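## Task

Shelf spots are identified by a lot number printed on the shelf edge directly beneath each spot, and several spots may carry the same number. Bring one yellow sponge from lot 222 and one from lot 342 onto the desk; if no such item exists for a lot, leave that lot out. The robot must not tip over or finish leaning, or the task fails, and an item that stays where it is only because the robot holds it is not counted as placed.

## Robot and tools

Robot: a Hello Robot Stretch 4 in simulation, roughly 1.6 m tall. It has one arm: an omni-wheel base (rim within 0.23 m of its origin), a lift on a mast, a telescoping arm reaching forward, a three-joint wrist and a two-finger gripper. Cameras: head_camera (420x560), head_left_camera and head_right_camera (fisheye, 420x672), wrist_camera (616x392). A loose object may occasionally be nudged by something outside the robot.

Frames: the base frame sits on the floor beneath the base centre, with x forward, y left and z up. hand_pose, the point between the open fingertips, is expressed in this frame and may be slightly off. The odometry frame is the base frame as it stood at scene start. base_odometry is built from wheel turns, so slipping is counted as movement; heading is in radians, left positive, -3.142 to 3.142.

execute_actions(actions, cameras): actions is a list holding one action, or none, which simply returns state and images. An action may contain "base", "joints", or both, plus optional "pace" and "contact_limits". Alternatively it holds only {"end_of_arm": "enable_torque"}, which re-enables wrist or gripper motors that switched themselves off. Every motion in an action begins at once.
- base: a single relative offset from the base's most recently reported position, one of: translate_m (metres, forward positive, -2 to 2), strafe_m (metres, left positive, -2 to 2), or rotate_rad (radians, counter-clockwise positive, -3.2 to 3.2).
- joints: absolute targets given by name. lift_m 0 to 1.2 m; arm_m 0 to 0.55 m of extension; wrist_yaw_rad -1.134 to 4.276 (0 is forward, positive turns left, 3.14 is folded back, and above 3.4 the arm may block it); wrist_pitch_rad -1.117 to 4.259 (0 is level, 1.57 points down); wrist_roll_rad -1.117 to 4.259 (0 puts the fingers at equal height, positive is clockwise seen from behind); gripper_m -0.038 to 0.141 m fingertip gap (negative values press the tips together). Targets outside a joint's range are clipped and the result reports it; unknown keys or other out-of-range values cause the call to be rejected, with no motion.
- pace: "slow", "default", "fast" or "max". The base moves at 0.1/0.3/0.4/0.6 m/s and rotates at 1/2/3/4 rad/s, further limited when the lift is above 0.2 m. Each action lasts at most 15 s.
- contact_limits: {"arm_m": 0 to 0.75}, the push force allowed before the arm stops; 0.5 if omitted.
- cameras: a list of camera names, or "all"/null for every camera, or [] for none.
A joint or the base omitted from an action may keep pushing toward its previous target. Once a call reports a stop, the remaining calls in that same reply are skipped.

wait(seconds 0 to 10) sends no command and returns state and images. zoom_image(camera, region [x0,y0,x1,y1] in pixels, at most 504x504) enlarges part of the latest image, which helps when reading lot labels. read_manual returns only licence text. finished_scene(scene 1 or 2) ends the scene permanently and reports whether the goal was met; the items must stay in place afterwards, and the next task is shown then.

Result fields: base_status/joint_status report "done", "off_target", "contact_stop_at_<key>" (the part stops and lift, arm or wheels go slack), "limit_stop_at_<name>", "time_out" or "torque_fault" (that wrist motor is limp until enable_torque). "limit_stop_at_tilt" means the lean exceeds 6 degrees and the lift, arm and wheels go slack. "limit_stop_at_own_body" means a self-collision guard stopped the joint, which is likelier with pitch below -0.2 combined with roll below -0.4 or above 4. on_its_own lists things not commanded by this call. lidar_m holds 12 distances in 30-degree sectors, the 1st straight ahead and going counter-clockwise; "-" means nothing seen or closer than 0.25 m; tabletops appear in it. wrist_depth_mm is a 7x7 grid of depths in mm (100 to 2000). turned_by_wheels differing from turned_by_imu by more than about 0.1 rad points to a collision or slip. base_tilt is in degrees with forward and right positive. motor_effort is a percentage, with the peak in brackets, and carries noise; an out-of-range effort while resting suggests a load or contact.

Gripping: set gripper_m below the object's width; going further squeezes harder and pulls the item inward. The gripper reading does not confirm a grasp, but a firm squeeze changes gripper effort. If the fingertips snag on a surface, raise the lift. To unfold at scene start, send lift_m 0.4 together with wrist_yaw_rad 0.

Avoid: driving or turning with more than 1 kg held while arm_m is above 0.2, especially at fast paces; hard pushes or pulls with a high gripper; dropping, slamming or hitting objects. Open the gripper and withdraw so that the desk, not the gripper, holds each item up.

Each tool is called after ">>>" as name(argument=value, ...) on one line, values as JSON.

## Session

>>> execute_actions(actions=[])

Scene clock: 0.00 s.
base_odometry: x=+0.000 y=+0.000 heading=+0.000 (m, m, rad; odometry frame)
turned_by_wheels: +0.000 (rad since the last result)
turned_by_imu: +0.000 (rad since the last result)
base_tilt: forward=-0.1 right=-0.4 (deg)
lidar_m: 0.98 0.66 0.60 0.63 0.80 1.84 1.36 0.89 0.81 1.63 1.56 1.44
base_status: not commanded
joint_positions: lift_m=+0.185 arm_m=+0.000 wrist_yaw_rad=+3.221 wrist_pitch_rad=-0.016 wrist_roll_rad=-0.004 gripper_m=+0.057
joint_status: not commanded
motor_effort: lift_m=+18 arm_m=+0 wrist_yaw_rad=-2 wrist_pitch_rad=-7 wrist_roll_rad=+0 gripper_m=-3 wheel_0=+0 wheel_1=+0 wheel_2=+0 (%)
hand_pose: x=-0.1240 y=+0.0644 z=+0.3680 quat_wxyz=(-0.039, +0.008, -0.002, +0.999) (m; base frame)
wrist_depth_mm: - - 133 - - - - / - 109 134 - - - - / - 116 136 - - - - / 137 136 1863 - - - - / 224 1863 1863 - - - - / 220 1138 216 1098 204 1205 1160 / 220 788 866 - 842 820 854
pictures: head_camera, head_left_camera, head_right_camera, wrist_camera
Images, in order (width x height): head_camera 420x560, head_left_camera 420x672, head_right_camera 420x672, wrist_camera 616x392.

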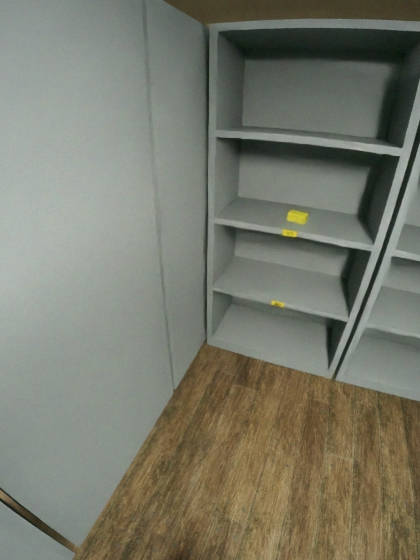

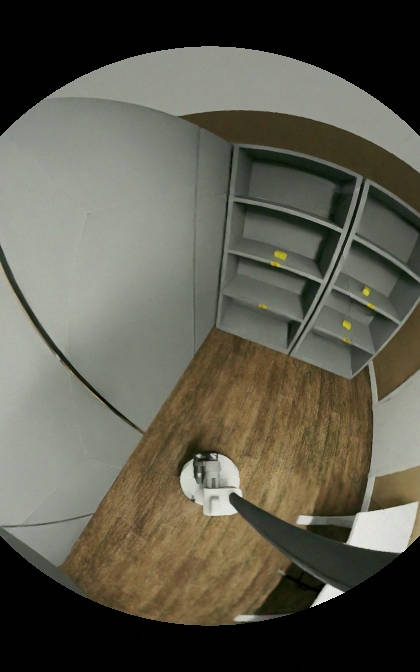

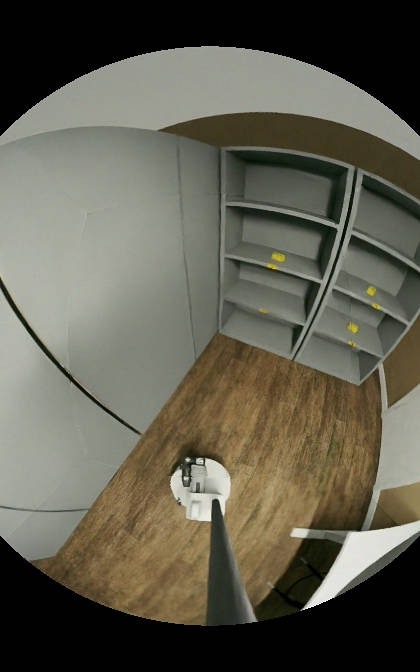

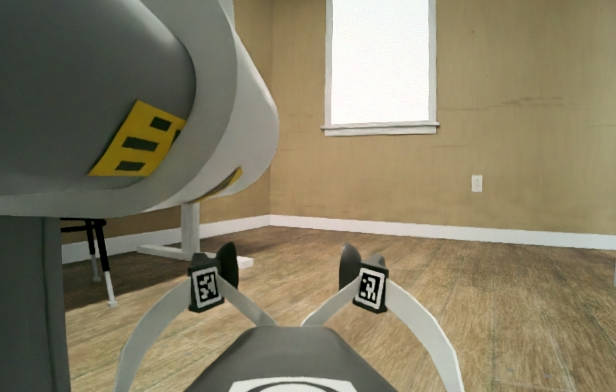

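>>> execute_actions(actions=[{"base":{"rotate_rad":-0.5},"joints":{"lift_m":0.6,"wrist_yaw_rad":0}}])

>>> zoom_image(camera="head_camera", region=[100, 150, 420, 390])

Scene clock: 2.93 s.
base_odometry: x=+0.000 y=+0.000 heading=-0.500 (m, m, rad; odometry frame)
turned_by_wheels: -0.500 (rad since the last result)
turned_by_imu: -0.494 (rad since the last result)
base_tilt: forward=+0.0 right=-0.5 (deg)
lidar_m: 1.46 0.98 0.66 0.60 0.62 0.83 2.80 1.31 0.87 0.80 1.63 1.56
base_status: done
joint_positions: lift_m=+0.600 arm_m=+0.000 wrist_yaw_rad=+0.001 wrist_pitch_rad=-0.016 wrist_roll_rad=-0.004 gripper_m=+0.057
joint_status: all done
motor_effort: lift_m=+25(27) arm_m=+0(0) wrist_yaw_rad=-2(4) wrist_pitch_rad=-7(5) wrist_roll_rad=-1(0) gripper_m=-4(1) wheel_0=+1(7) wheel_1=+0(8) wheel_2=-2(7) (%)
hand_pose: x=+0.4589 y=-0.0873 z=+0.7823 quat_wxyz=(+1.000, -0.002, -0.008, +0.000) (m; base frame)
wrist_depth_mm: 1160 1430 1499 1366 1464 1430 1366 / 1182 1576 1618 1661 1708 1756 1464 / 1182 1576 1618 1308 1708 1661 1464 / 1205 1576 1661 1661 1756 1756 1661 / 1182 1537 1499 1430 1499 1618 1708 / 1182 1576 216 1281 205 1756 1661 / 1182 1430 1499 - 1499 1464 1618
pictures: head_camera, head_left_camera, head_right_camera, wrist_camera
camera_calibration (this result's frames):
wrist_camera: T_world_to_cam=[[-0.0390298, -0.99907, 0.0183453, -0.0933933], [-0.0214622, -0.0175168, -0.999616, 0.840249], [0.999008, -0.0394086, -0.0207585, -0.216055], [0, 0, 0, 1]] pos_world=[0.230229, -0.0871023, 0.837154]
Images, in order (width x height): head_camera 420x560, head_left_camera 420x672, head_right_camera 420x672, wrist_camera 616x392.

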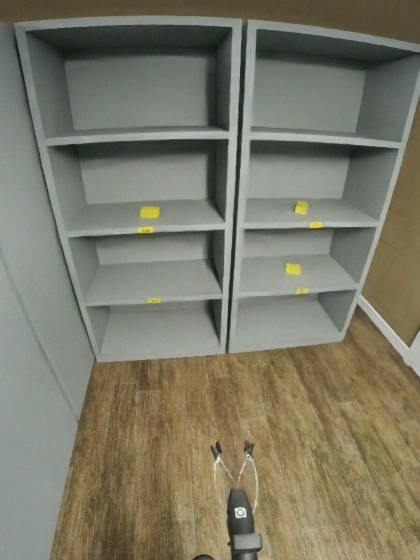

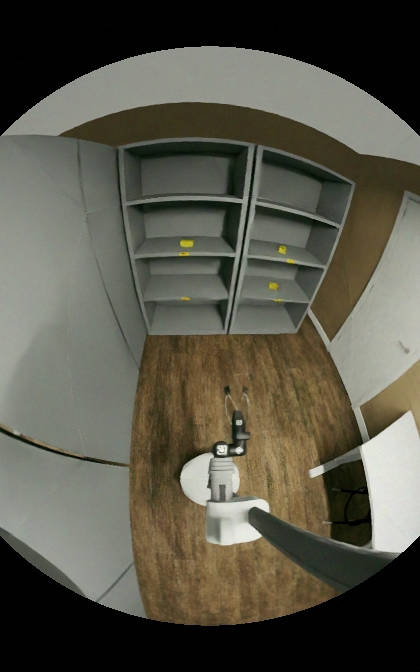

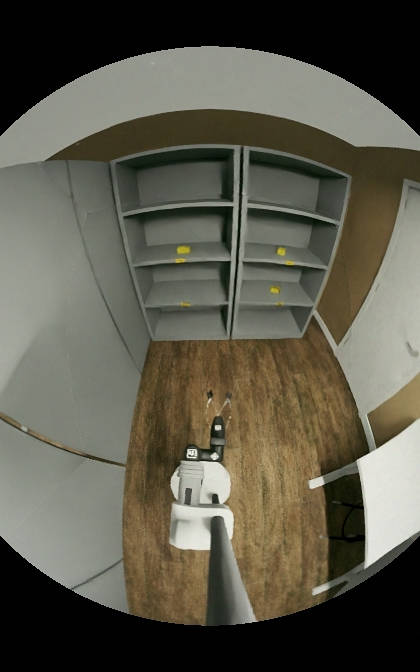

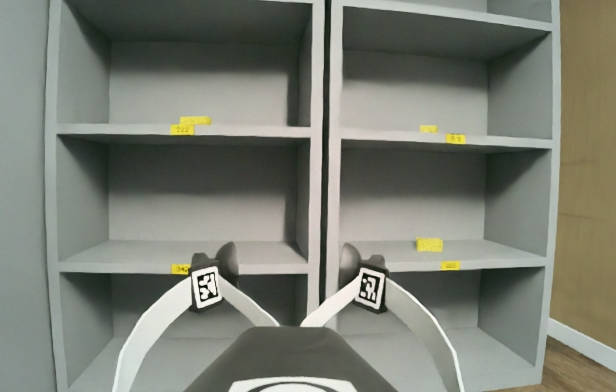

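Region (100, 150, 420, 390) of head_camera's 420x560 image, scaled by 1.575, with more detail than that image has; it fills the top 378 rows of this view, and the rest is white.

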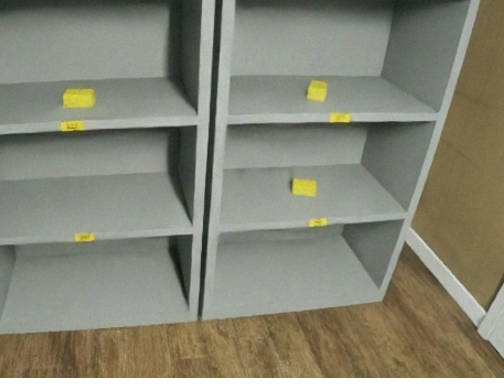

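>>> zoom_image(camera="wrist_camera", region=[150, 100, 490, 290])

Region (150, 100, 490, 290) of wrist_camera's 616x392 image, scaled by 1.482; it fills the top 282 rows of this view, and the rest is white.

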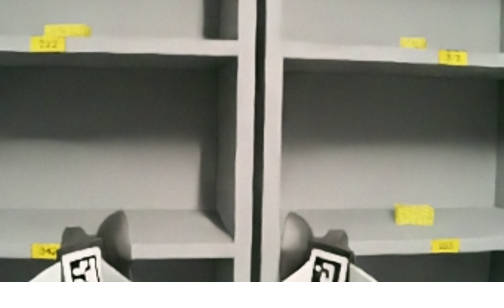

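>>> execute_actions(actions=[{"base":{"strafe_m":0.33},"joints":{"lift_m":0.86,"gripper_m":0.14}}], cameras=[])

>>> execute_actions(actions=[{"base":{"translate_m":0.55}}])

Scene clock: 6.03 s.
base_odometry: x=+0.158 y=+0.290 heading=-0.500 (m, m, rad; odometry frame)
turned_by_wheels: +0.000 (rad since the last result)
turned_by_imu: +0.002 (rad since the last result)
base_tilt: forward=-0.1 right=-0.5 (deg)
lidar_m: 1.40 0.45 0.30 0.26 0.29 0.40 0.95 1.84 1.25 1.13 1.96 1.52
base_status: done
joint_positions: lift_m=+0.860 arm_m=+0.000 wrist_yaw_rad=+0.000 wrist_pitch_rad=-0.016 wrist_roll_rad=-0.004 gripper_m=+0.140
joint_status: all done
motor_effort: lift_m=+25(28) arm_m=+0(0) wrist_yaw_rad=-1(3) wrist_pitch_rad=-4(5) wrist_roll_rad=+0(1) gripper_m=-1(5) wheel_0=-1(10) wheel_1=+0(13) wheel_2=+0(1) (%)
hand_pose: x=+0.4589 y=-0.0874 z=+1.0423 quat_wxyz=(+1.000, -0.002, -0.008, +0.000) (m; base frame)
wrist_depth_mm: 707 1118 1576 1708 1366 1756 1661 / 715 1138 1537 1499 1308 1618 1618 / 715 1160 1618 1618 1366 1808 1661 / 732 1182 1618 1661 1281 1756 1618 / 723 976 1661 1708 1366 1808 1708 / 707 891 1308 175 1336 1430 1576 / 699 1138 1576 - 1336 1808 1756
pictures: none
No camera images: the call's "cameras" was empty. Leave "cameras" out to get every camera's image.

Scene clock: 9.37 s.
base_odometry: x=+0.641 y=+0.026 heading=-0.500 (m, m, rad; odometry frame)
turned_by_wheels: +0.000 (rad since the last result)
turned_by_imu: +0.003 (rad since the last result)
base_tilt: forward=+0.0 right=-0.5 (deg)
lidar_m: 0.88 0.52 0.32 0.31 0.34 0.44 1.08 1.76 1.29 1.82 1.39 0.92
base_status: done
joint_positions: lift_m=+0.860 arm_m=+0.000 wrist_yaw_rad=+0.000 wrist_pitch_rad=-0.016 wrist_roll_rad=-0.004 gripper_m=+0.140
joint_status: not commanded
motor_effort: lift_m=+25(25) arm_m=+0(0) wrist_yaw_rad=-4(2) wrist_pitch_rad=-6(5) wrist_roll_rad=+0(1) gripper_m=-3(1) wheel_0=+1(7) wheel_1=+1(8) wheel_2=+2(10) (%)
hand_pose: x=+0.4589 y=-0.0874 z=+1.0424 quat_wxyz=(+1.000, -0.002, -0.008, +0.000) (m; base frame)
wrist_depth_mm: 654 798 842 854 831 732 759 / 668 1042 1098 1118 1138 759 1042 / 676 1060 1118 1138 1138 768 1229 / 683 960 1098 1138 1160 788 1229 / 654 661 1118 1138 741 759 1255 / 676 820 1138 175 1138 759 1281 / 661 991 1118 - 1098 778 1118
pictures: head_camera, head_left_camera, head_right_camera, wrist_camera
camera_calibration (this result's frames):
wrist_camera: T_world_to_cam=[[-0.0394413, -0.999053, 0.0183452, -0.0980939], [-0.0214694, -0.0175079, -0.999616, 1.10021], [0.998991, -0.03982, -0.0207585, -0.210653], [0, 0, 0, 1]] pos_world=[0.230193, -0.0871269, 1.09721]
Images, in order (width x height): head_camera 420x560, head_left_camera 420x672, head_right_camera 420x672, wrist_camera 616x392.

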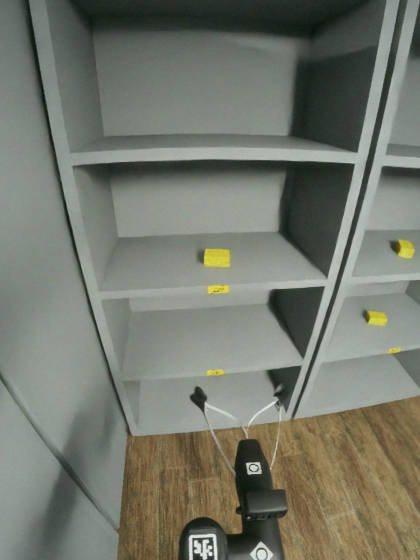

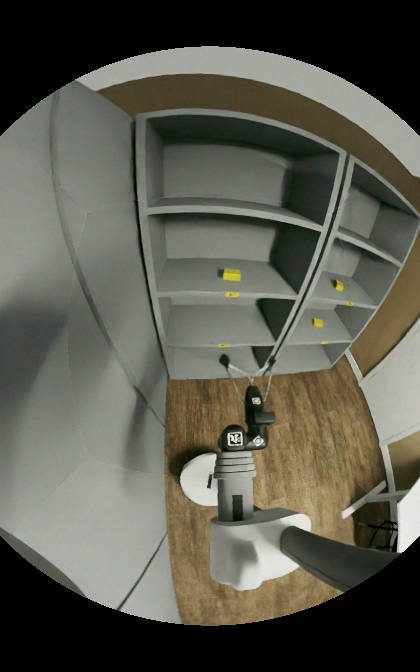

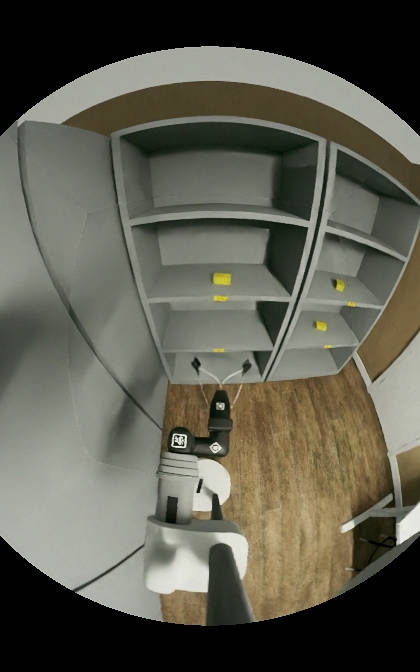

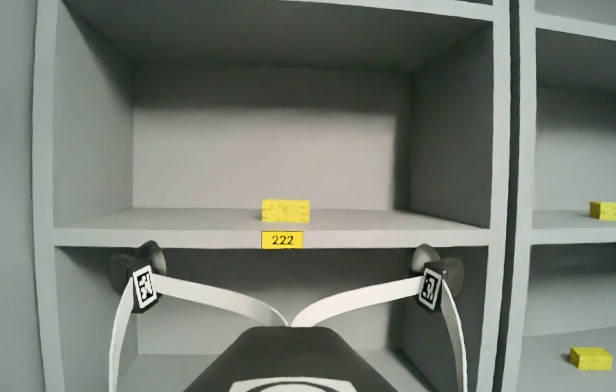

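>>> execute_actions(actions=[{"base":{"translate_m":0.2},"joints":{"arm_m":0.3,"lift_m":0.865}}], cameras=["wrist_camera","head_camera"])

Scene clock: 11.77 s.
base_odometry: x=+0.816 y=-0.070 heading=-0.499 (m, m, rad; odometry frame)
turned_by_wheels: +0.001 (rad since the last result)
turned_by_imu: +0.002 (rad since the last result)
base_tilt: forward=+0.0 right=-0.5 (deg)
lidar_m: 0.68 0.53 0.34 0.30 0.34 0.47 1.14 1.69 1.35 1.84 1.07 0.74
base_status: done
joint_positions: lift_m=+0.865 arm_m=+0.299 wrist_yaw_rad=+0.000 wrist_pitch_rad=-0.016 wrist_roll_rad=-0.004 gripper_m=+0.140
joint_status: all done
motor_effort: lift_m=+25(27) arm_m=+8(9) wrist_yaw_rad=-3(1) wrist_pitch_rad=-6(5) wrist_roll_rad=-1(1) gripper_m=-1(2) wheel_0=+2(6) wheel_1=+3(9) wheel_2=+1(8) (%)
hand_pose: x=+0.7579 y=-0.0874 z=+1.0473 quat_wxyz=(+1.000, -0.002, -0.008, +0.000) (m; base frame)
wrist_depth_mm: 591 603 621 634 661 668 535 / 591 609 627 647 661 676 530 / 597 615 634 647 668 676 535 / 603 621 640 654 676 683 535 / 469 484 442 330 525 530 500 / 274 247 253 176 258 277 297 / 206 201 217 - 222 220 -
pictures: head_camera, wrist_camera
camera_calibration (this result's frames):
wrist_camera: T_world_to_cam=[[-0.0394553, -0.999053, 0.0183443, -0.0863829], [-0.0214499, -0.0175075, -0.999617, 1.11158], [0.998991, -0.0398337, -0.0207388, -0.509308], [0, 0, 0, 1]] pos_world=[0.52923, -0.0871277, 1.10218]
Images, in order (width x height): head_camera 420x560, wrist_camera 616x392.

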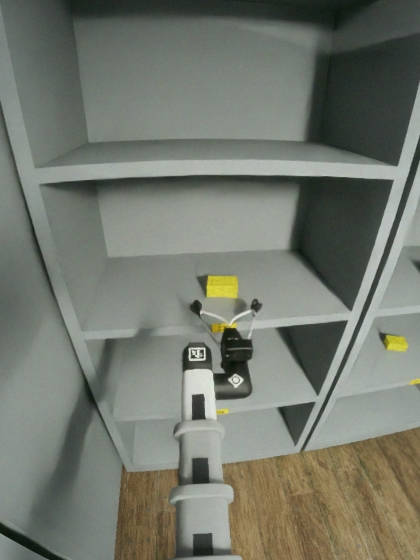

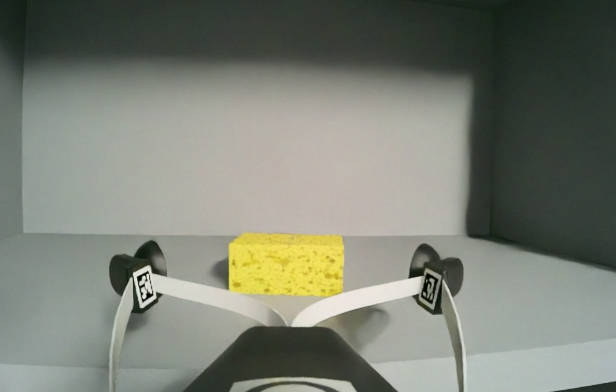

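>>> execute_actions(actions=[{"joints":{"arm_m":0.435}}], cameras=["wrist_camera"])

>>> execute_actions(actions=[{"joints":{"gripper_m":0.05}}], cameras=[])

>>> execute_actions(actions=[{"joints":{"lift_m":0.89}}], cameras=["wrist_camera"])

>>> execute_actions(actions=[{"joints":{"arm_m":0.0},"base":{"translate_m":-0.3}}])

Scene clock: 13.57 s.
base_odometry: x=+0.816 y=-0.070 heading=-0.499 (m, m, rad; odometry frame)
turned_by_wheels: +0.000 (rad since the last result)
turned_by_imu: +0.001 (rad since the last result)
base_tilt: forward=+0.0 right=-0.5 (deg)
lidar_m: 0.68 0.52 0.35 0.32 0.33 0.45 1.13 1.69 1.38 1.87 1.05 0.74
base_status: not commanded
joint_positions: lift_m=+0.865 arm_m=+0.434 wrist_yaw_rad=+0.000 wrist_pitch_rad=-0.016 wrist_roll_rad=-0.004 gripper_m=+0.140
joint_status: all done
motor_effort: lift_m=+25(25) arm_m=+9(10) wrist_yaw_rad=-1(1) wrist_pitch_rad=-6(6) wrist_roll_rad=-1(1) gripper_m=+2(1) wheel_0=+2(2) wheel_1=+3(3) wheel_2=+1(1) (%)
hand_pose: x=+0.8929 y=-0.0874 z=+1.0473 quat_wxyz=(+1.000, -0.002, -0.008, +0.000) (m; base frame)
wrist_depth_mm: 469 480 492 508 521 539 525 / 473 480 500 508 525 544 517 / 477 488 500 512 525 544 521 / 480 488 508 517 539 549 521 / 466 480 504 521 525 530 484 / 273 246 198 176 205 276 296 / 206 201 199 - 208 206 -
pictures: wrist_camera
camera_calibration (this result's frames):
wrist_camera: T_world_to_cam=[[-0.0395393, -0.99905, 0.0183444, -0.0810069], [-0.0214501, -0.0175059, -0.999617, 1.11448], [0.998988, -0.0399176, -0.0207375, -0.644144], [0, 0, 0, 1]] pos_world=[0.664194, -0.0871327, 1.10218]
Images, in order (width x height): wrist_camera 616x392.

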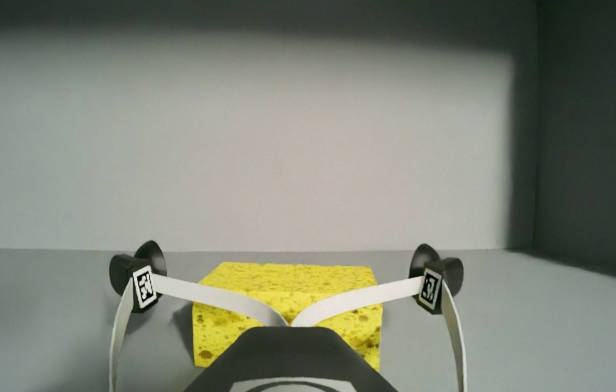

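Scene clock: 15.47 s.
base_odometry: x=+0.816 y=-0.070 heading=-0.499 (m, m, rad; odometry frame)
turned_by_wheels: +0.000 (rad since the last result)
turned_by_imu: +0.001 (rad since the last result)
base_tilt: forward=-0.1 right=-0.5 (deg)
lidar_m: 0.66 0.50 0.33 0.32 0.34 0.47 1.13 1.68 1.37 1.88 1.07 0.74
base_status: not commanded
joint_positions: lift_m=+0.865 arm_m=+0.434 wrist_yaw_rad=+0.000 wrist_pitch_rad=-0.017 wrist_roll_rad=-0.004 gripper_m=+0.050
joint_status: all done
motor_effort: lift_m=+25(25) arm_m=+8(8) wrist_yaw_rad=+0(4) wrist_pitch_rad=-4(6) wrist_roll_rad=-1(2) gripper_m=-19(17) wheel_0=+2(2) wheel_1=+3(3) wheel_2=+1(1) (%)
hand_pose: x=+0.8929 y=-0.0874 z=+1.0476 quat_wxyz=(+1.000, -0.002, -0.008, +0.000) (m; base frame)
wrist_depth_mm: 469 480 492 508 525 535 530 / 473 484 496 508 530 544 521 / 477 488 504 512 525 549 521 / 480 492 504 521 539 549 521 / 473 492 500 521 535 539 488 / 276 186 186 184 193 300 297 / 207 203 188 - 210 208 -
pictures: none
No camera images: the call's "cameras" was empty. Leave "cameras" out to get every camera's image.

Scene clock: 16.33 s.
base_odometry: x=+0.816 y=-0.070 heading=-0.499 (m, m, rad; odometry frame)
turned_by_wheels: +0.000 (rad since the last result)
turned_by_imu: +0.000 (rad since the last result)
base_tilt: forward=+0.0 right=-0.5 (deg)
lidar_m: 0.67 0.54 0.35 0.30 0.33 0.47 1.11 1.69 1.35 1.87 1.08 0.73
base_status: not commanded
joint_positions: lift_m=+0.890 arm_m=+0.434 wrist_yaw_rad=+0.000 wrist_pitch_rad=-0.016 wrist_roll_rad=-0.004 gripper_m=+0.050
joint_status: all done
motor_effort: lift_m=+26(28) arm_m=+8(8) wrist_yaw_rad=-3(2) wrist_pitch_rad=-5(5) wrist_roll_rad=+0(1) gripper_m=-18(20) wheel_0=+2(2) wheel_1=+3(4) wheel_2=+1(1) (%)
hand_pose: x=+0.8929 y=-0.0874 z=+1.0723 quat_wxyz=(+1.000, -0.002, -0.008, +0.000) (m; base frame)
wrist_depth_mm: 473 484 492 508 525 535 530 / 466 484 496 512 525 539 517 / 477 488 500 517 530 549 521 / 480 492 504 521 535 549 521 / 480 496 508 521 535 554 508 / 340 186 186 184 194 368 366 / 253 249 188 - 257 255 266
pictures: wrist_camera
camera_calibration (this result's frames):
wrist_camera: T_world_to_cam=[[-0.0395413, -0.99905, 0.0183401, -0.0814591], [-0.0213412, -0.0175059, -0.999619, 1.13937], [0.99899, -0.0399176, -0.0206287, -0.643745], [0, 0, 0, 1]] pos_world=[0.66419, -0.0871327, 1.12715]
Images, in order (width x height): wrist_camera 616x392.

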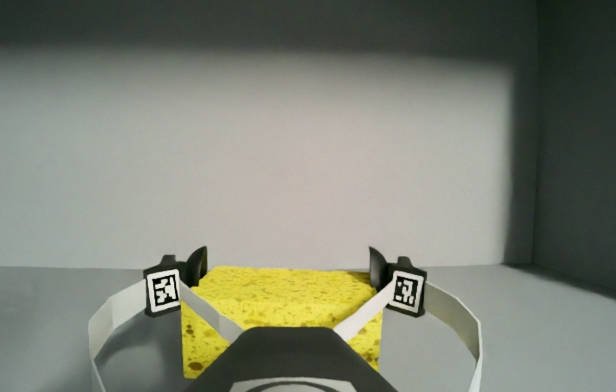

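Scene clock: 18.80 s.
base_odometry: x=+0.553 y=+0.074 heading=-0.500 (m, m, rad; odometry frame)
turned_by_wheels: +0.000 (rad since the last result)
turned_by_imu: +0.000 (rad since the last result)
base_tilt: forward=-0.1 right=-0.5 (deg)
lidar_m: 0.98 0.50 0.33 0.29 0.30 0.45 1.04 1.78 1.24 1.55 1.55 1.04
base_status: done
joint_positions: lift_m=+0.890 arm_m=+0.001 wrist_yaw_rad=+0.000 wrist_pitch_rad=-0.015 wrist_roll_rad=-0.004 gripper_m=+0.050
joint_status: all done
motor_effort: lift_m=+25(25) arm_m=-8(8) wrist_yaw_rad=-1(3) wrist_pitch_rad=-6(8) wrist_roll_rad=+0(1) gripper_m=-20(18) wheel_0=-2(6) wheel_1=-3(6) wheel_2=+0(9) (%)
hand_pose: x=+0.4608 y=-0.0875 z=+1.0722 quat_wxyz=(+1.000, -0.002, -0.008, +0.000) (m; base frame)
wrist_depth_mm: 723 759 798 831 854 842 1336 / 723 960 1182 1205 1078 831 1060 / 723 1025 1182 1229 1229 878 1308 / 741 1060 1182 1229 1182 878 1336 / 741 809 788 809 831 878 1336 / 750 187 186 184 195 866 1366 / 741 1042 188 - 1060 917 1160
pictures: head_camera, head_left_camera, head_right_camera, wrist_camera
camera_calibration (this result's frames):
wrist_camera: T_world_to_cam=[[-0.0397052, -0.999043, 0.0183591, -0.0985378], [-0.0218237, -0.0175022, -0.999609, 1.13026], [0.998973, -0.0400903, -0.0211079, -0.211563], [0, 0, 0, 1]] pos_world=[0.232099, -0.087143, 1.12716]
Images, in order (width x height): head_camera 420x560, head_left_camera 420x672, head_right_camera 420x672, wrist_camera 616x392.

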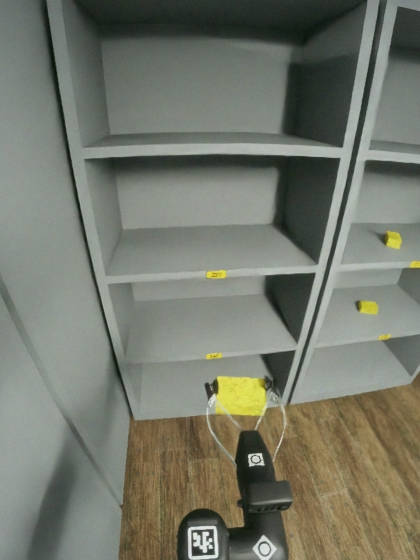

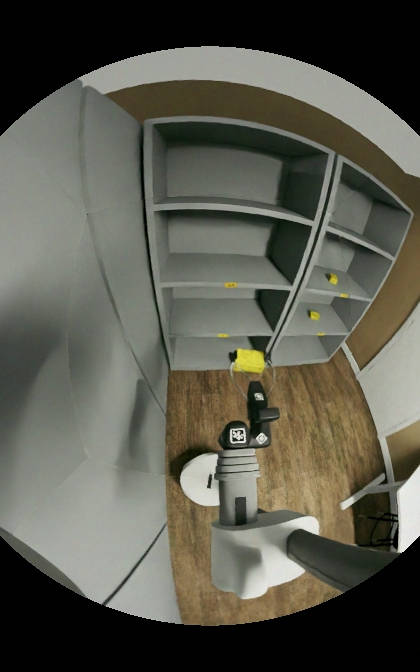

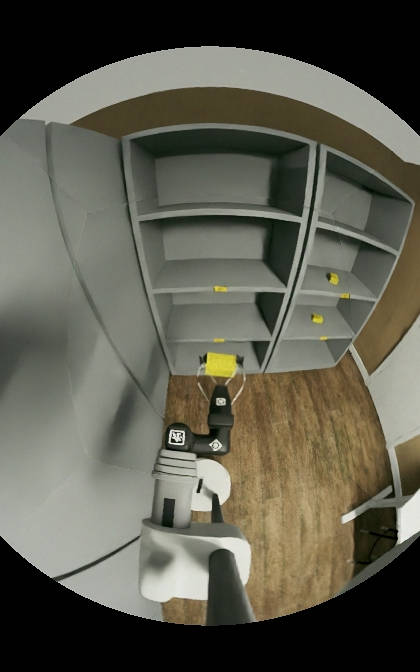

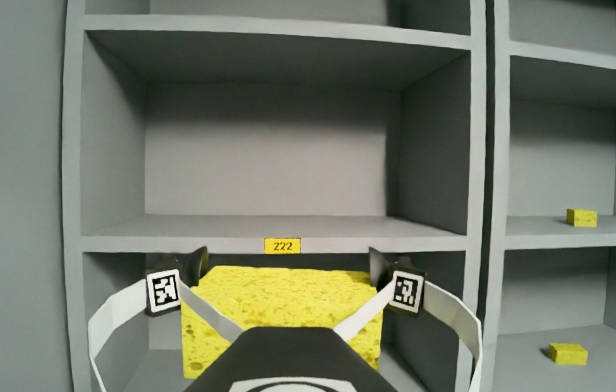

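Strafe right to read the right labels.

>>> execute_actions(actions=[{"base":{"strafe_m":-0.6}}])

>>> zoom_image(camera="head_camera", region=[120, 180, 420, 400])

Scene clock: 22.33 s.
base_odometry: x=+0.266 y=-0.453 heading=-0.500 (m, m, rad; odometry frame)
turned_by_wheels: +0.000 (rad since the last result)
turned_by_imu: -0.001 (rad since the last result)
base_tilt: forward=+0.0 right=-0.5 (deg)
lidar_m: 1.02 1.06 0.97 0.91 0.94 1.25 3.24 0.80 0.69 1.27 1.31 1.09
base_status: done
joint_positions: lift_m=+0.890 arm_m=+0.001 wrist_yaw_rad=+0.000 wrist_pitch_rad=-0.015 wrist_roll_rad=-0.004 gripper_m=+0.050
joint_status: not commanded
motor_effort: lift_m=+25(25) arm_m=-9(8) wrist_yaw_rad=+1(1) wrist_pitch_rad=-6(8) wrist_roll_rad=+0(1) gripper_m=-17(18) wheel_0=+0(10) wheel_1=-1(11) wheel_2=+0(0) (%)
hand_pose: x=+0.4608 y=-0.0875 z=+1.0723 quat_wxyz=(+1.000, -0.002, -0.008, +0.000) (m; base frame)
wrist_depth_mm: 768 820 798 866 1060 1255 976 / 1138 1182 854 1205 1182 1138 960 / 1160 1182 891 1255 1281 1336 991 / 1182 1182 917 1281 1308 1229 1008 / 1160 866 809 917 866 1160 960 / 1182 186 186 183 194 1182 991 / 1118 1118 187 - 1078 1138 991
pictures: head_camera, head_left_camera, head_right_camera, wrist_camera
camera_calibration (this result's frames):
wrist_camera: T_world_to_cam=[[-0.0397051, -0.999043, 0.0183591, -0.0985386], [-0.0218238, -0.0175022, -0.999609, 1.1303], [0.998973, -0.0400903, -0.021108, -0.211561], [0, 0, 0, 1]] pos_world=[0.232099, -0.087143, 1.1272]
Images, in order (width x height): head_camera 420x560, head_left_camera 420x672, head_right_camera 420x672, wrist_camera 616x392.

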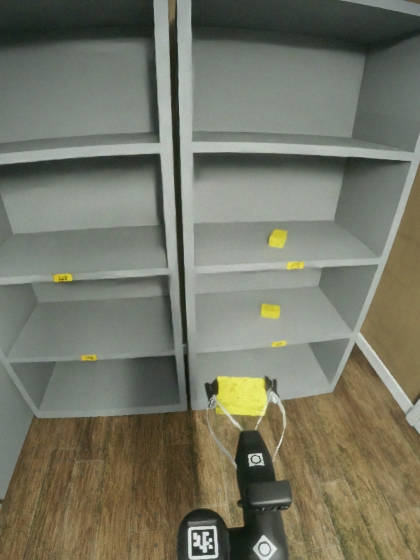

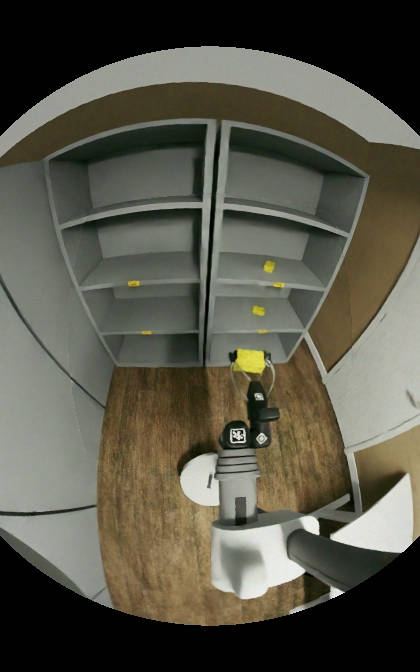

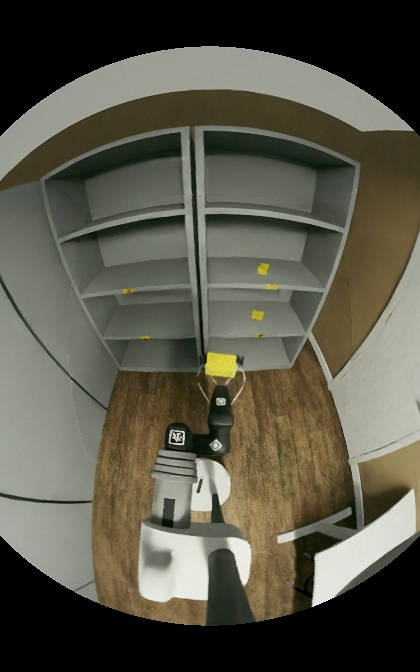

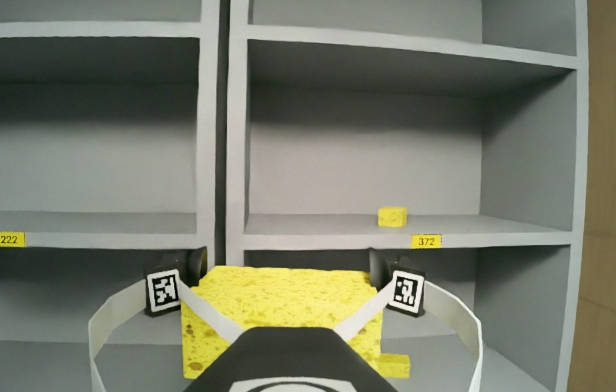

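Region (120, 180, 420, 400) of head_camera's 420x560 image, scaled by 1.680, with more detail than that image has; it fills the top 370 rows of this view, and the rest is white.

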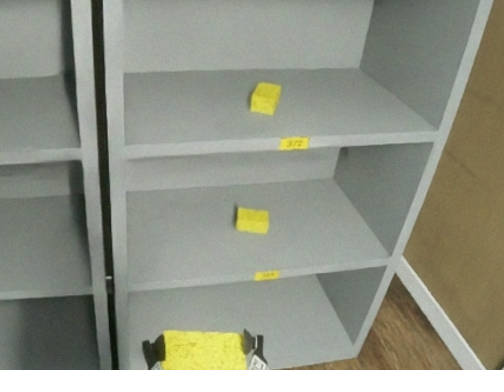

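>>> execute_actions(actions=[{"joints":{"lift_m":0.4}}], cameras=["wrist_camera"])

Scene clock: 25.43 s.
base_odometry: x=+0.266 y=-0.453 heading=-0.500 (m, m, rad; odometry frame)
turned_by_wheels: +0.000 (rad since the last result)
turned_by_imu: +0.001 (rad since the last result)
base_tilt: forward=-0.1 right=-0.5 (deg)
lidar_m: 1.03 1.06 0.96 0.88 0.93 1.22 3.24 0.80 0.69 1.28 1.32 1.08
base_status: not commanded
joint_positions: lift_m=+0.400 arm_m=+0.001 wrist_yaw_rad=+0.000 wrist_pitch_rad=-0.015 wrist_roll_rad=-0.004 gripper_m=+0.050
joint_status: all done
motor_effort: lift_m=+14(25) arm_m=-8(8) wrist_yaw_rad=-1(1) wrist_pitch_rad=-6(6) wrist_roll_rad=+0(2) gripper_m=-21(17) wheel_0=+0(0) wheel_1=-1(1) wheel_2=+0(0) (%)
hand_pose: x=+0.4608 y=-0.0875 z=+0.5831 quat_wxyz=(+1.000, -0.002, -0.008, +0.000) (m; base frame)
wrist_depth_mm: 842 842 798 854 904 904 904 / 1160 1182 866 1255 1281 1160 960 / 1160 1205 904 1281 1308 1336 991 / 1160 1182 891 1255 1308 1255 976 / 1182 1205 820 1281 866 1255 1008 / 1205 187 186 184 195 1182 976 / 1078 1060 187 - 1078 1078 991
pictures: wrist_camera
camera_calibration (this result's frames):
wrist_camera: T_world_to_cam=[[-0.0397049, -0.999043, 0.0183591, -0.0895579], [-0.0218237, -0.0175022, -0.999609, 0.641327], [0.998973, -0.04009, -0.0211079, -0.221887], [0, 0, 0, 1]] pos_world=[0.232099, -0.087143, 0.638037]
Images, in order (width x height): wrist_camera 616x392.

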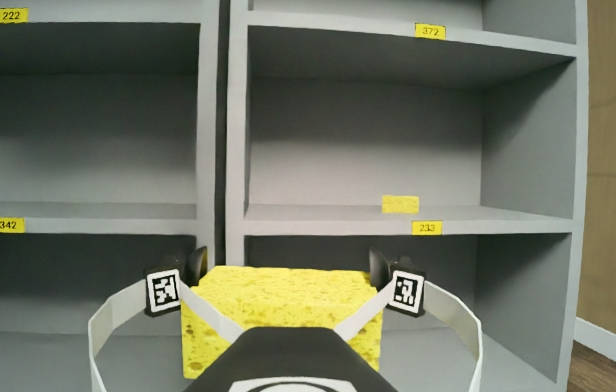

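>>> execute_actions(actions=[{"joints":{"lift_m":0.8}}], cameras=[])

>>> execute_actions(actions=[{"base":{"rotate_rad":-1.57}}])

Scene clock: 28.57 s.
base_odometry: x=+0.266 y=-0.453 heading=-0.500 (m, m, rad; odometry frame)
turned_by_wheels: +0.000 (rad since the last result)
turned_by_imu: +0.001 (rad since the last result)
base_tilt: forward=+0.0 right=-0.5 (deg)
lidar_m: 1.02 1.06 0.96 0.89 0.92 1.23 3.26 0.81 0.68 1.27 1.33 1.10
base_status: not commanded
joint_positions: lift_m=+0.800 arm_m=+0.001 wrist_yaw_rad=+0.000 wrist_pitch_rad=-0.015 wrist_roll_rad=-0.004 gripper_m=+0.050
joint_status: all done
motor_effort: lift_m=+25(26) arm_m=-8(8) wrist_yaw_rad=+0(2) wrist_pitch_rad=-5(7) wrist_roll_rad=+0(1) gripper_m=-18(20) wheel_0=+1(1) wheel_1=-1(1) wheel_2=+0(0) (%)
hand_pose: x=+0.4608 y=-0.0875 z=+0.9822 quat_wxyz=(+1.000, -0.002, -0.008, +0.000) (m; base frame)
wrist_depth_mm: 1008 976 831 991 976 946 917 / 1160 1182 866 1255 1281 1255 991 / 1160 1205 891 1255 1308 1308 991 / 1182 1182 820 1255 1281 1182 960 / 1205 1229 820 1281 1308 1308 1008 / 1182 186 186 184 195 1182 976 / 976 946 188 - 976 960 960
pictures: none
No camera images: the call's "cameras" was empty. Leave "cameras" out to get every camera's image.

Scene clock: 30.63 s.
base_odometry: x=+0.266 y=-0.453 heading=-2.070 (m, m, rad; odometry frame)
turned_by_wheels: -1.570 (rad since the last result)
turned_by_imu: -1.554 (rad since the last result)
base_tilt: forward=+0.0 right=-0.5 (deg)
lidar_m: 1.26 1.34 1.10 1.01 1.05 0.99 0.88 0.94 1.25 3.19 0.80 0.69
base_status: done
joint_positions: lift_m=+0.800 arm_m=+0.001 wrist_yaw_rad=+0.000 wrist_pitch_rad=-0.015 wrist_roll_rad=-0.004 gripper_m=+0.050
joint_status: not commanded
motor_effort: lift_m=+25(25) arm_m=-8(8) wrist_yaw_rad=-2(1) wrist_pitch_rad=-7(7) wrist_roll_rad=-1(0) gripper_m=-19(18) wheel_0=+1(7) wheel_1=+1(8) wheel_2=+2(8) (%)
hand_pose: x=+0.4608 y=-0.0874 z=+0.9822 quat_wxyz=(+1.000, -0.002, -0.008, +0.000) (m; base frame)
wrist_depth_mm: 991 1008 1025 1098 1118 1160 1205 / 991 1042 1042 1098 1160 1182 1229 / 1008 1042 1060 1138 1138 1182 1229 / 991 1025 1078 1118 1138 1205 1229 / 1025 1060 1078 1138 1182 1205 1229 / 1025 186 185 184 194 878 866 / 1042 1060 189 - 1205 627 640
pictures: head_camera, head_left_camera, head_right_camera, wrist_camera
camera_calibration (this result's frames):
wrist_camera: T_world_to_cam=[[-0.0395424, -0.999049, 0.0183622, -0.0969163], [-0.0218209, -0.0175088, -0.999609, 1.04029], [0.99898, -0.0399276, -0.0211078, -0.213468], [0, 0, 0, 1]] pos_world=[0.232118, -0.0871331, 1.03716]
Images, in order (width x height): head_camera 420x560, head_left_camera 420x672, head_right_camera 420x672, wrist_camera 616x392.

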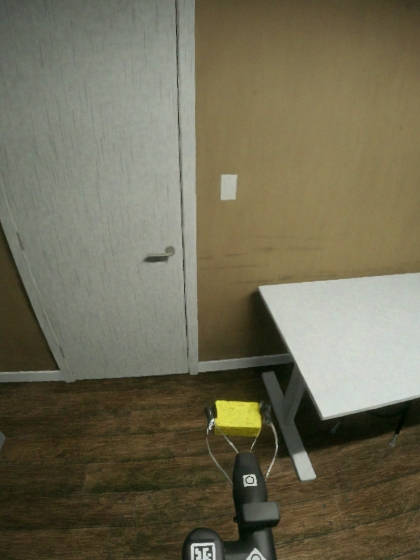

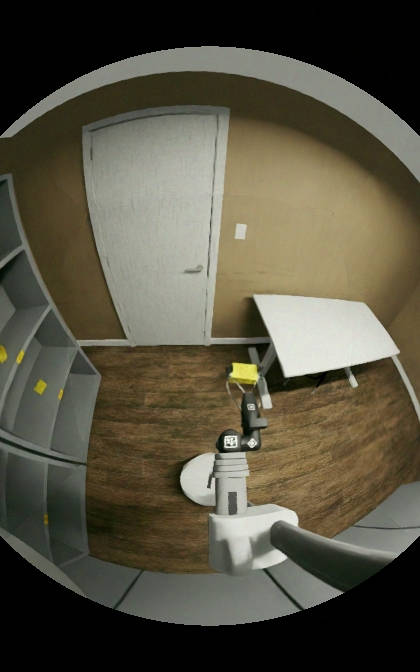

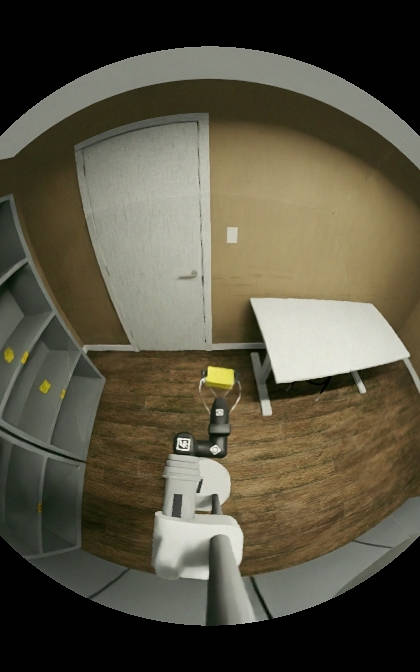

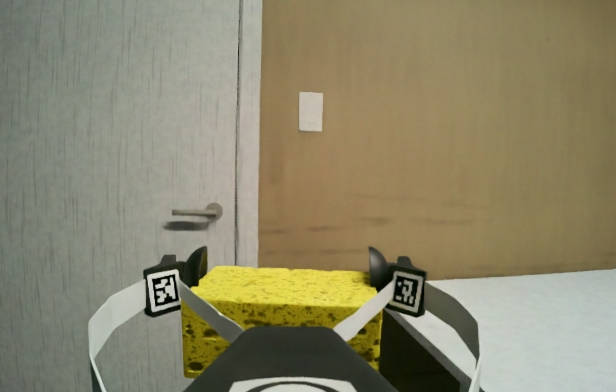

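>>> execute_actions(actions=[{"base":{"strafe_m":-0.55},"joints":{"arm_m":0.3}}])

Scene clock: 34.13 s.
base_odometry: x=-0.217 y=-0.190 heading=-2.070 (m, m, rad; odometry frame)
turned_by_wheels: +0.000 (rad since the last result)
turned_by_imu: +0.001 (rad since the last result)
base_tilt: forward=-0.1 right=-0.4 (deg)
lidar_m: 0.55 1.39 1.69 1.57 1.35 0.92 0.85 0.88 1.20 2.63 0.90 0.61
base_status: done
joint_positions: lift_m=+0.800 arm_m=+0.299 wrist_yaw_rad=+0.000 wrist_pitch_rad=-0.016 wrist_roll_rad=-0.004 gripper_m=+0.050
joint_status: all done
motor_effort: lift_m=+25(25) arm_m=+8(10) wrist_yaw_rad=-1(3) wrist_pitch_rad=-6(6) wrist_roll_rad=-1(1) gripper_m=-20(19) wheel_0=+1(11) wheel_1=-1(9) wheel_2=+0(1) (%)
hand_pose: x=+0.7579 y=-0.0874 z=+0.9823 quat_wxyz=(+1.000, -0.002, -0.008, +0.000) (m; base frame)
wrist_depth_mm: 788 798 842 842 878 904 931 / 788 820 831 854 891 917 946 / 798 820 831 866 878 917 946 / 798 820 842 878 904 931 960 / 809 831 842 891 904 931 960 / 809 186 186 184 195 866 866 / 820 591 187 - 609 609 634
pictures: head_camera, head_left_camera, head_right_camera, wrist_camera
camera_calibration (this result's frames):
wrist_camera: T_world_to_cam=[[-0.0395009, -0.999051, 0.0183541, -0.0851801], [-0.021615, -0.0175098, -0.999613, 1.0467], [0.998986, -0.0398823, -0.0209028, -0.510467], [0, 0, 0, 1]] pos_world=[0.529209, -0.0871304, 1.03718]
Images, in order (width x height): head_camera 420x560, head_left_camera 420x672, head_right_camera 420x672, wrist_camera 616x392.

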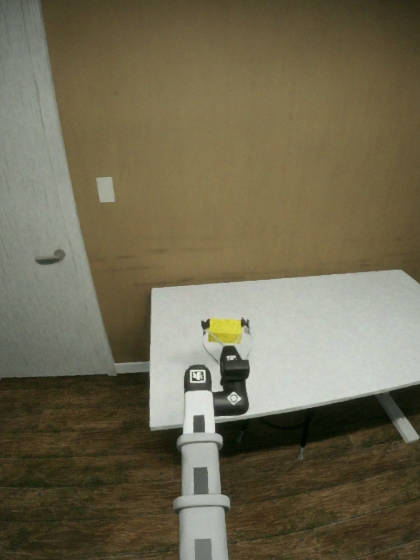

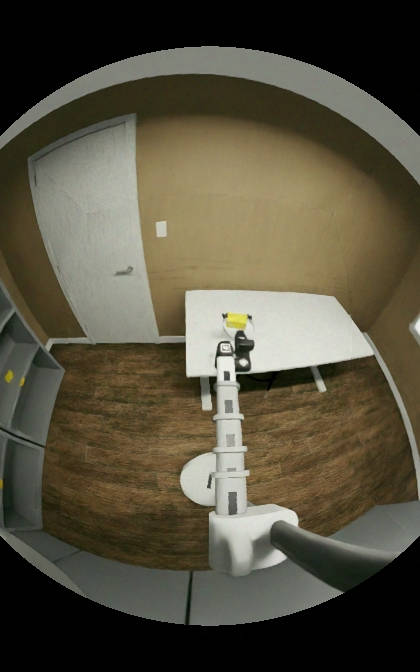

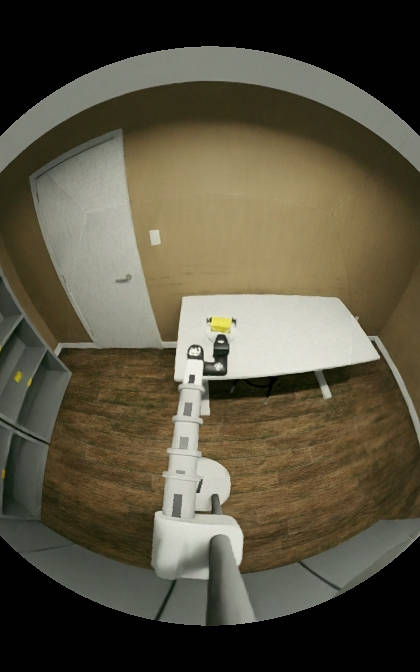

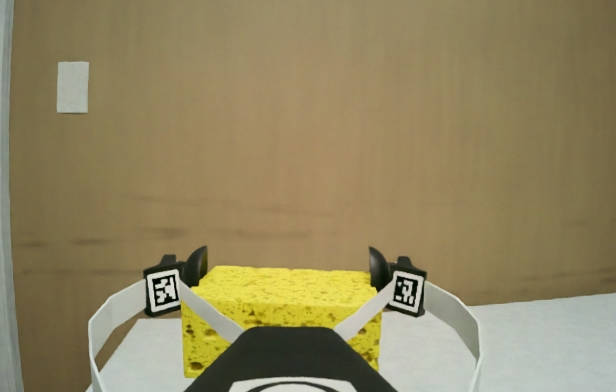

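>>> execute_actions(actions=[{"joints":{"lift_m":0.66}}], cameras=["wrist_camera","head_right_camera"])

Scene clock: 36.07 s.
base_odometry: x=-0.217 y=-0.190 heading=-2.070 (m, m, rad; odometry frame)
turned_by_wheels: +0.000 (rad since the last result)
turned_by_imu: +0.001 (rad since the last result)
base_tilt: forward=+0.0 right=-0.5 (deg)
lidar_m: 0.56 1.40 1.69 1.57 1.36 0.95 0.86 0.90 1.17 2.63 0.90 0.60
base_status: not commanded
joint_positions: lift_m=+0.660 arm_m=+0.299 wrist_yaw_rad=+0.000 wrist_pitch_rad=-0.016 wrist_roll_rad=-0.004 gripper_m=+0.050
joint_status: all done
motor_effort: lift_m=+14(22) arm_m=+8(8) wrist_yaw_rad=-2(2) wrist_pitch_rad=-6(8) wrist_roll_rad=-2(1) gripper_m=-19(20) wheel_0=+1(1) wheel_1=-1(0) wheel_2=+0(0) (%)
hand_pose: x=+0.7579 y=-0.0874 z=+0.8432 quat_wxyz=(+1.000, -0.002, -0.008, +0.000) (m; base frame)
wrist_depth_mm: 778 798 831 854 878 904 931 / 788 820 831 866 891 904 931 / 798 820 854 866 891 917 931 / 798 820 842 878 917 931 960 / 798 831 842 878 891 878 866 / 798 186 185 184 195 484 484 / 336 327 189 - 342 338 351
pictures: head_right_camera, wrist_camera
camera_calibration (this result's frames):
wrist_camera: T_world_to_cam=[[-0.0395007, -0.999051, 0.0183541, -0.0826264], [-0.021615, -0.0175098, -0.999613, 0.907615], [0.998986, -0.0398821, -0.0209028, -0.513378], [0, 0, 0, 1]] pos_world=[0.529211, -0.0871304, 0.898049]
Images, in order (width x height): head_right_camera 420x672, wrist_camera 616x392.

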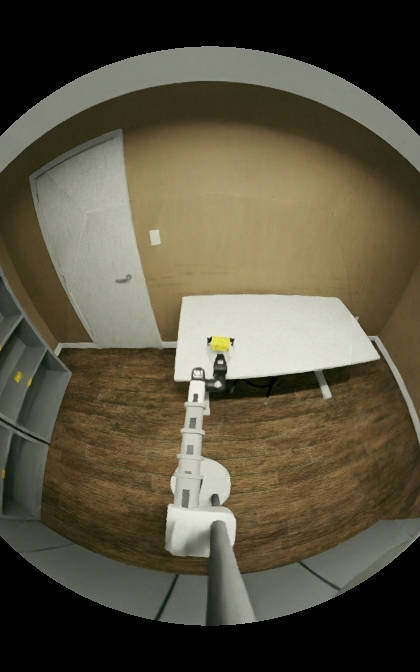

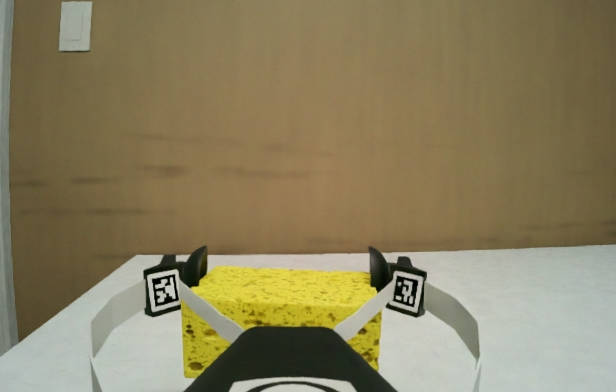

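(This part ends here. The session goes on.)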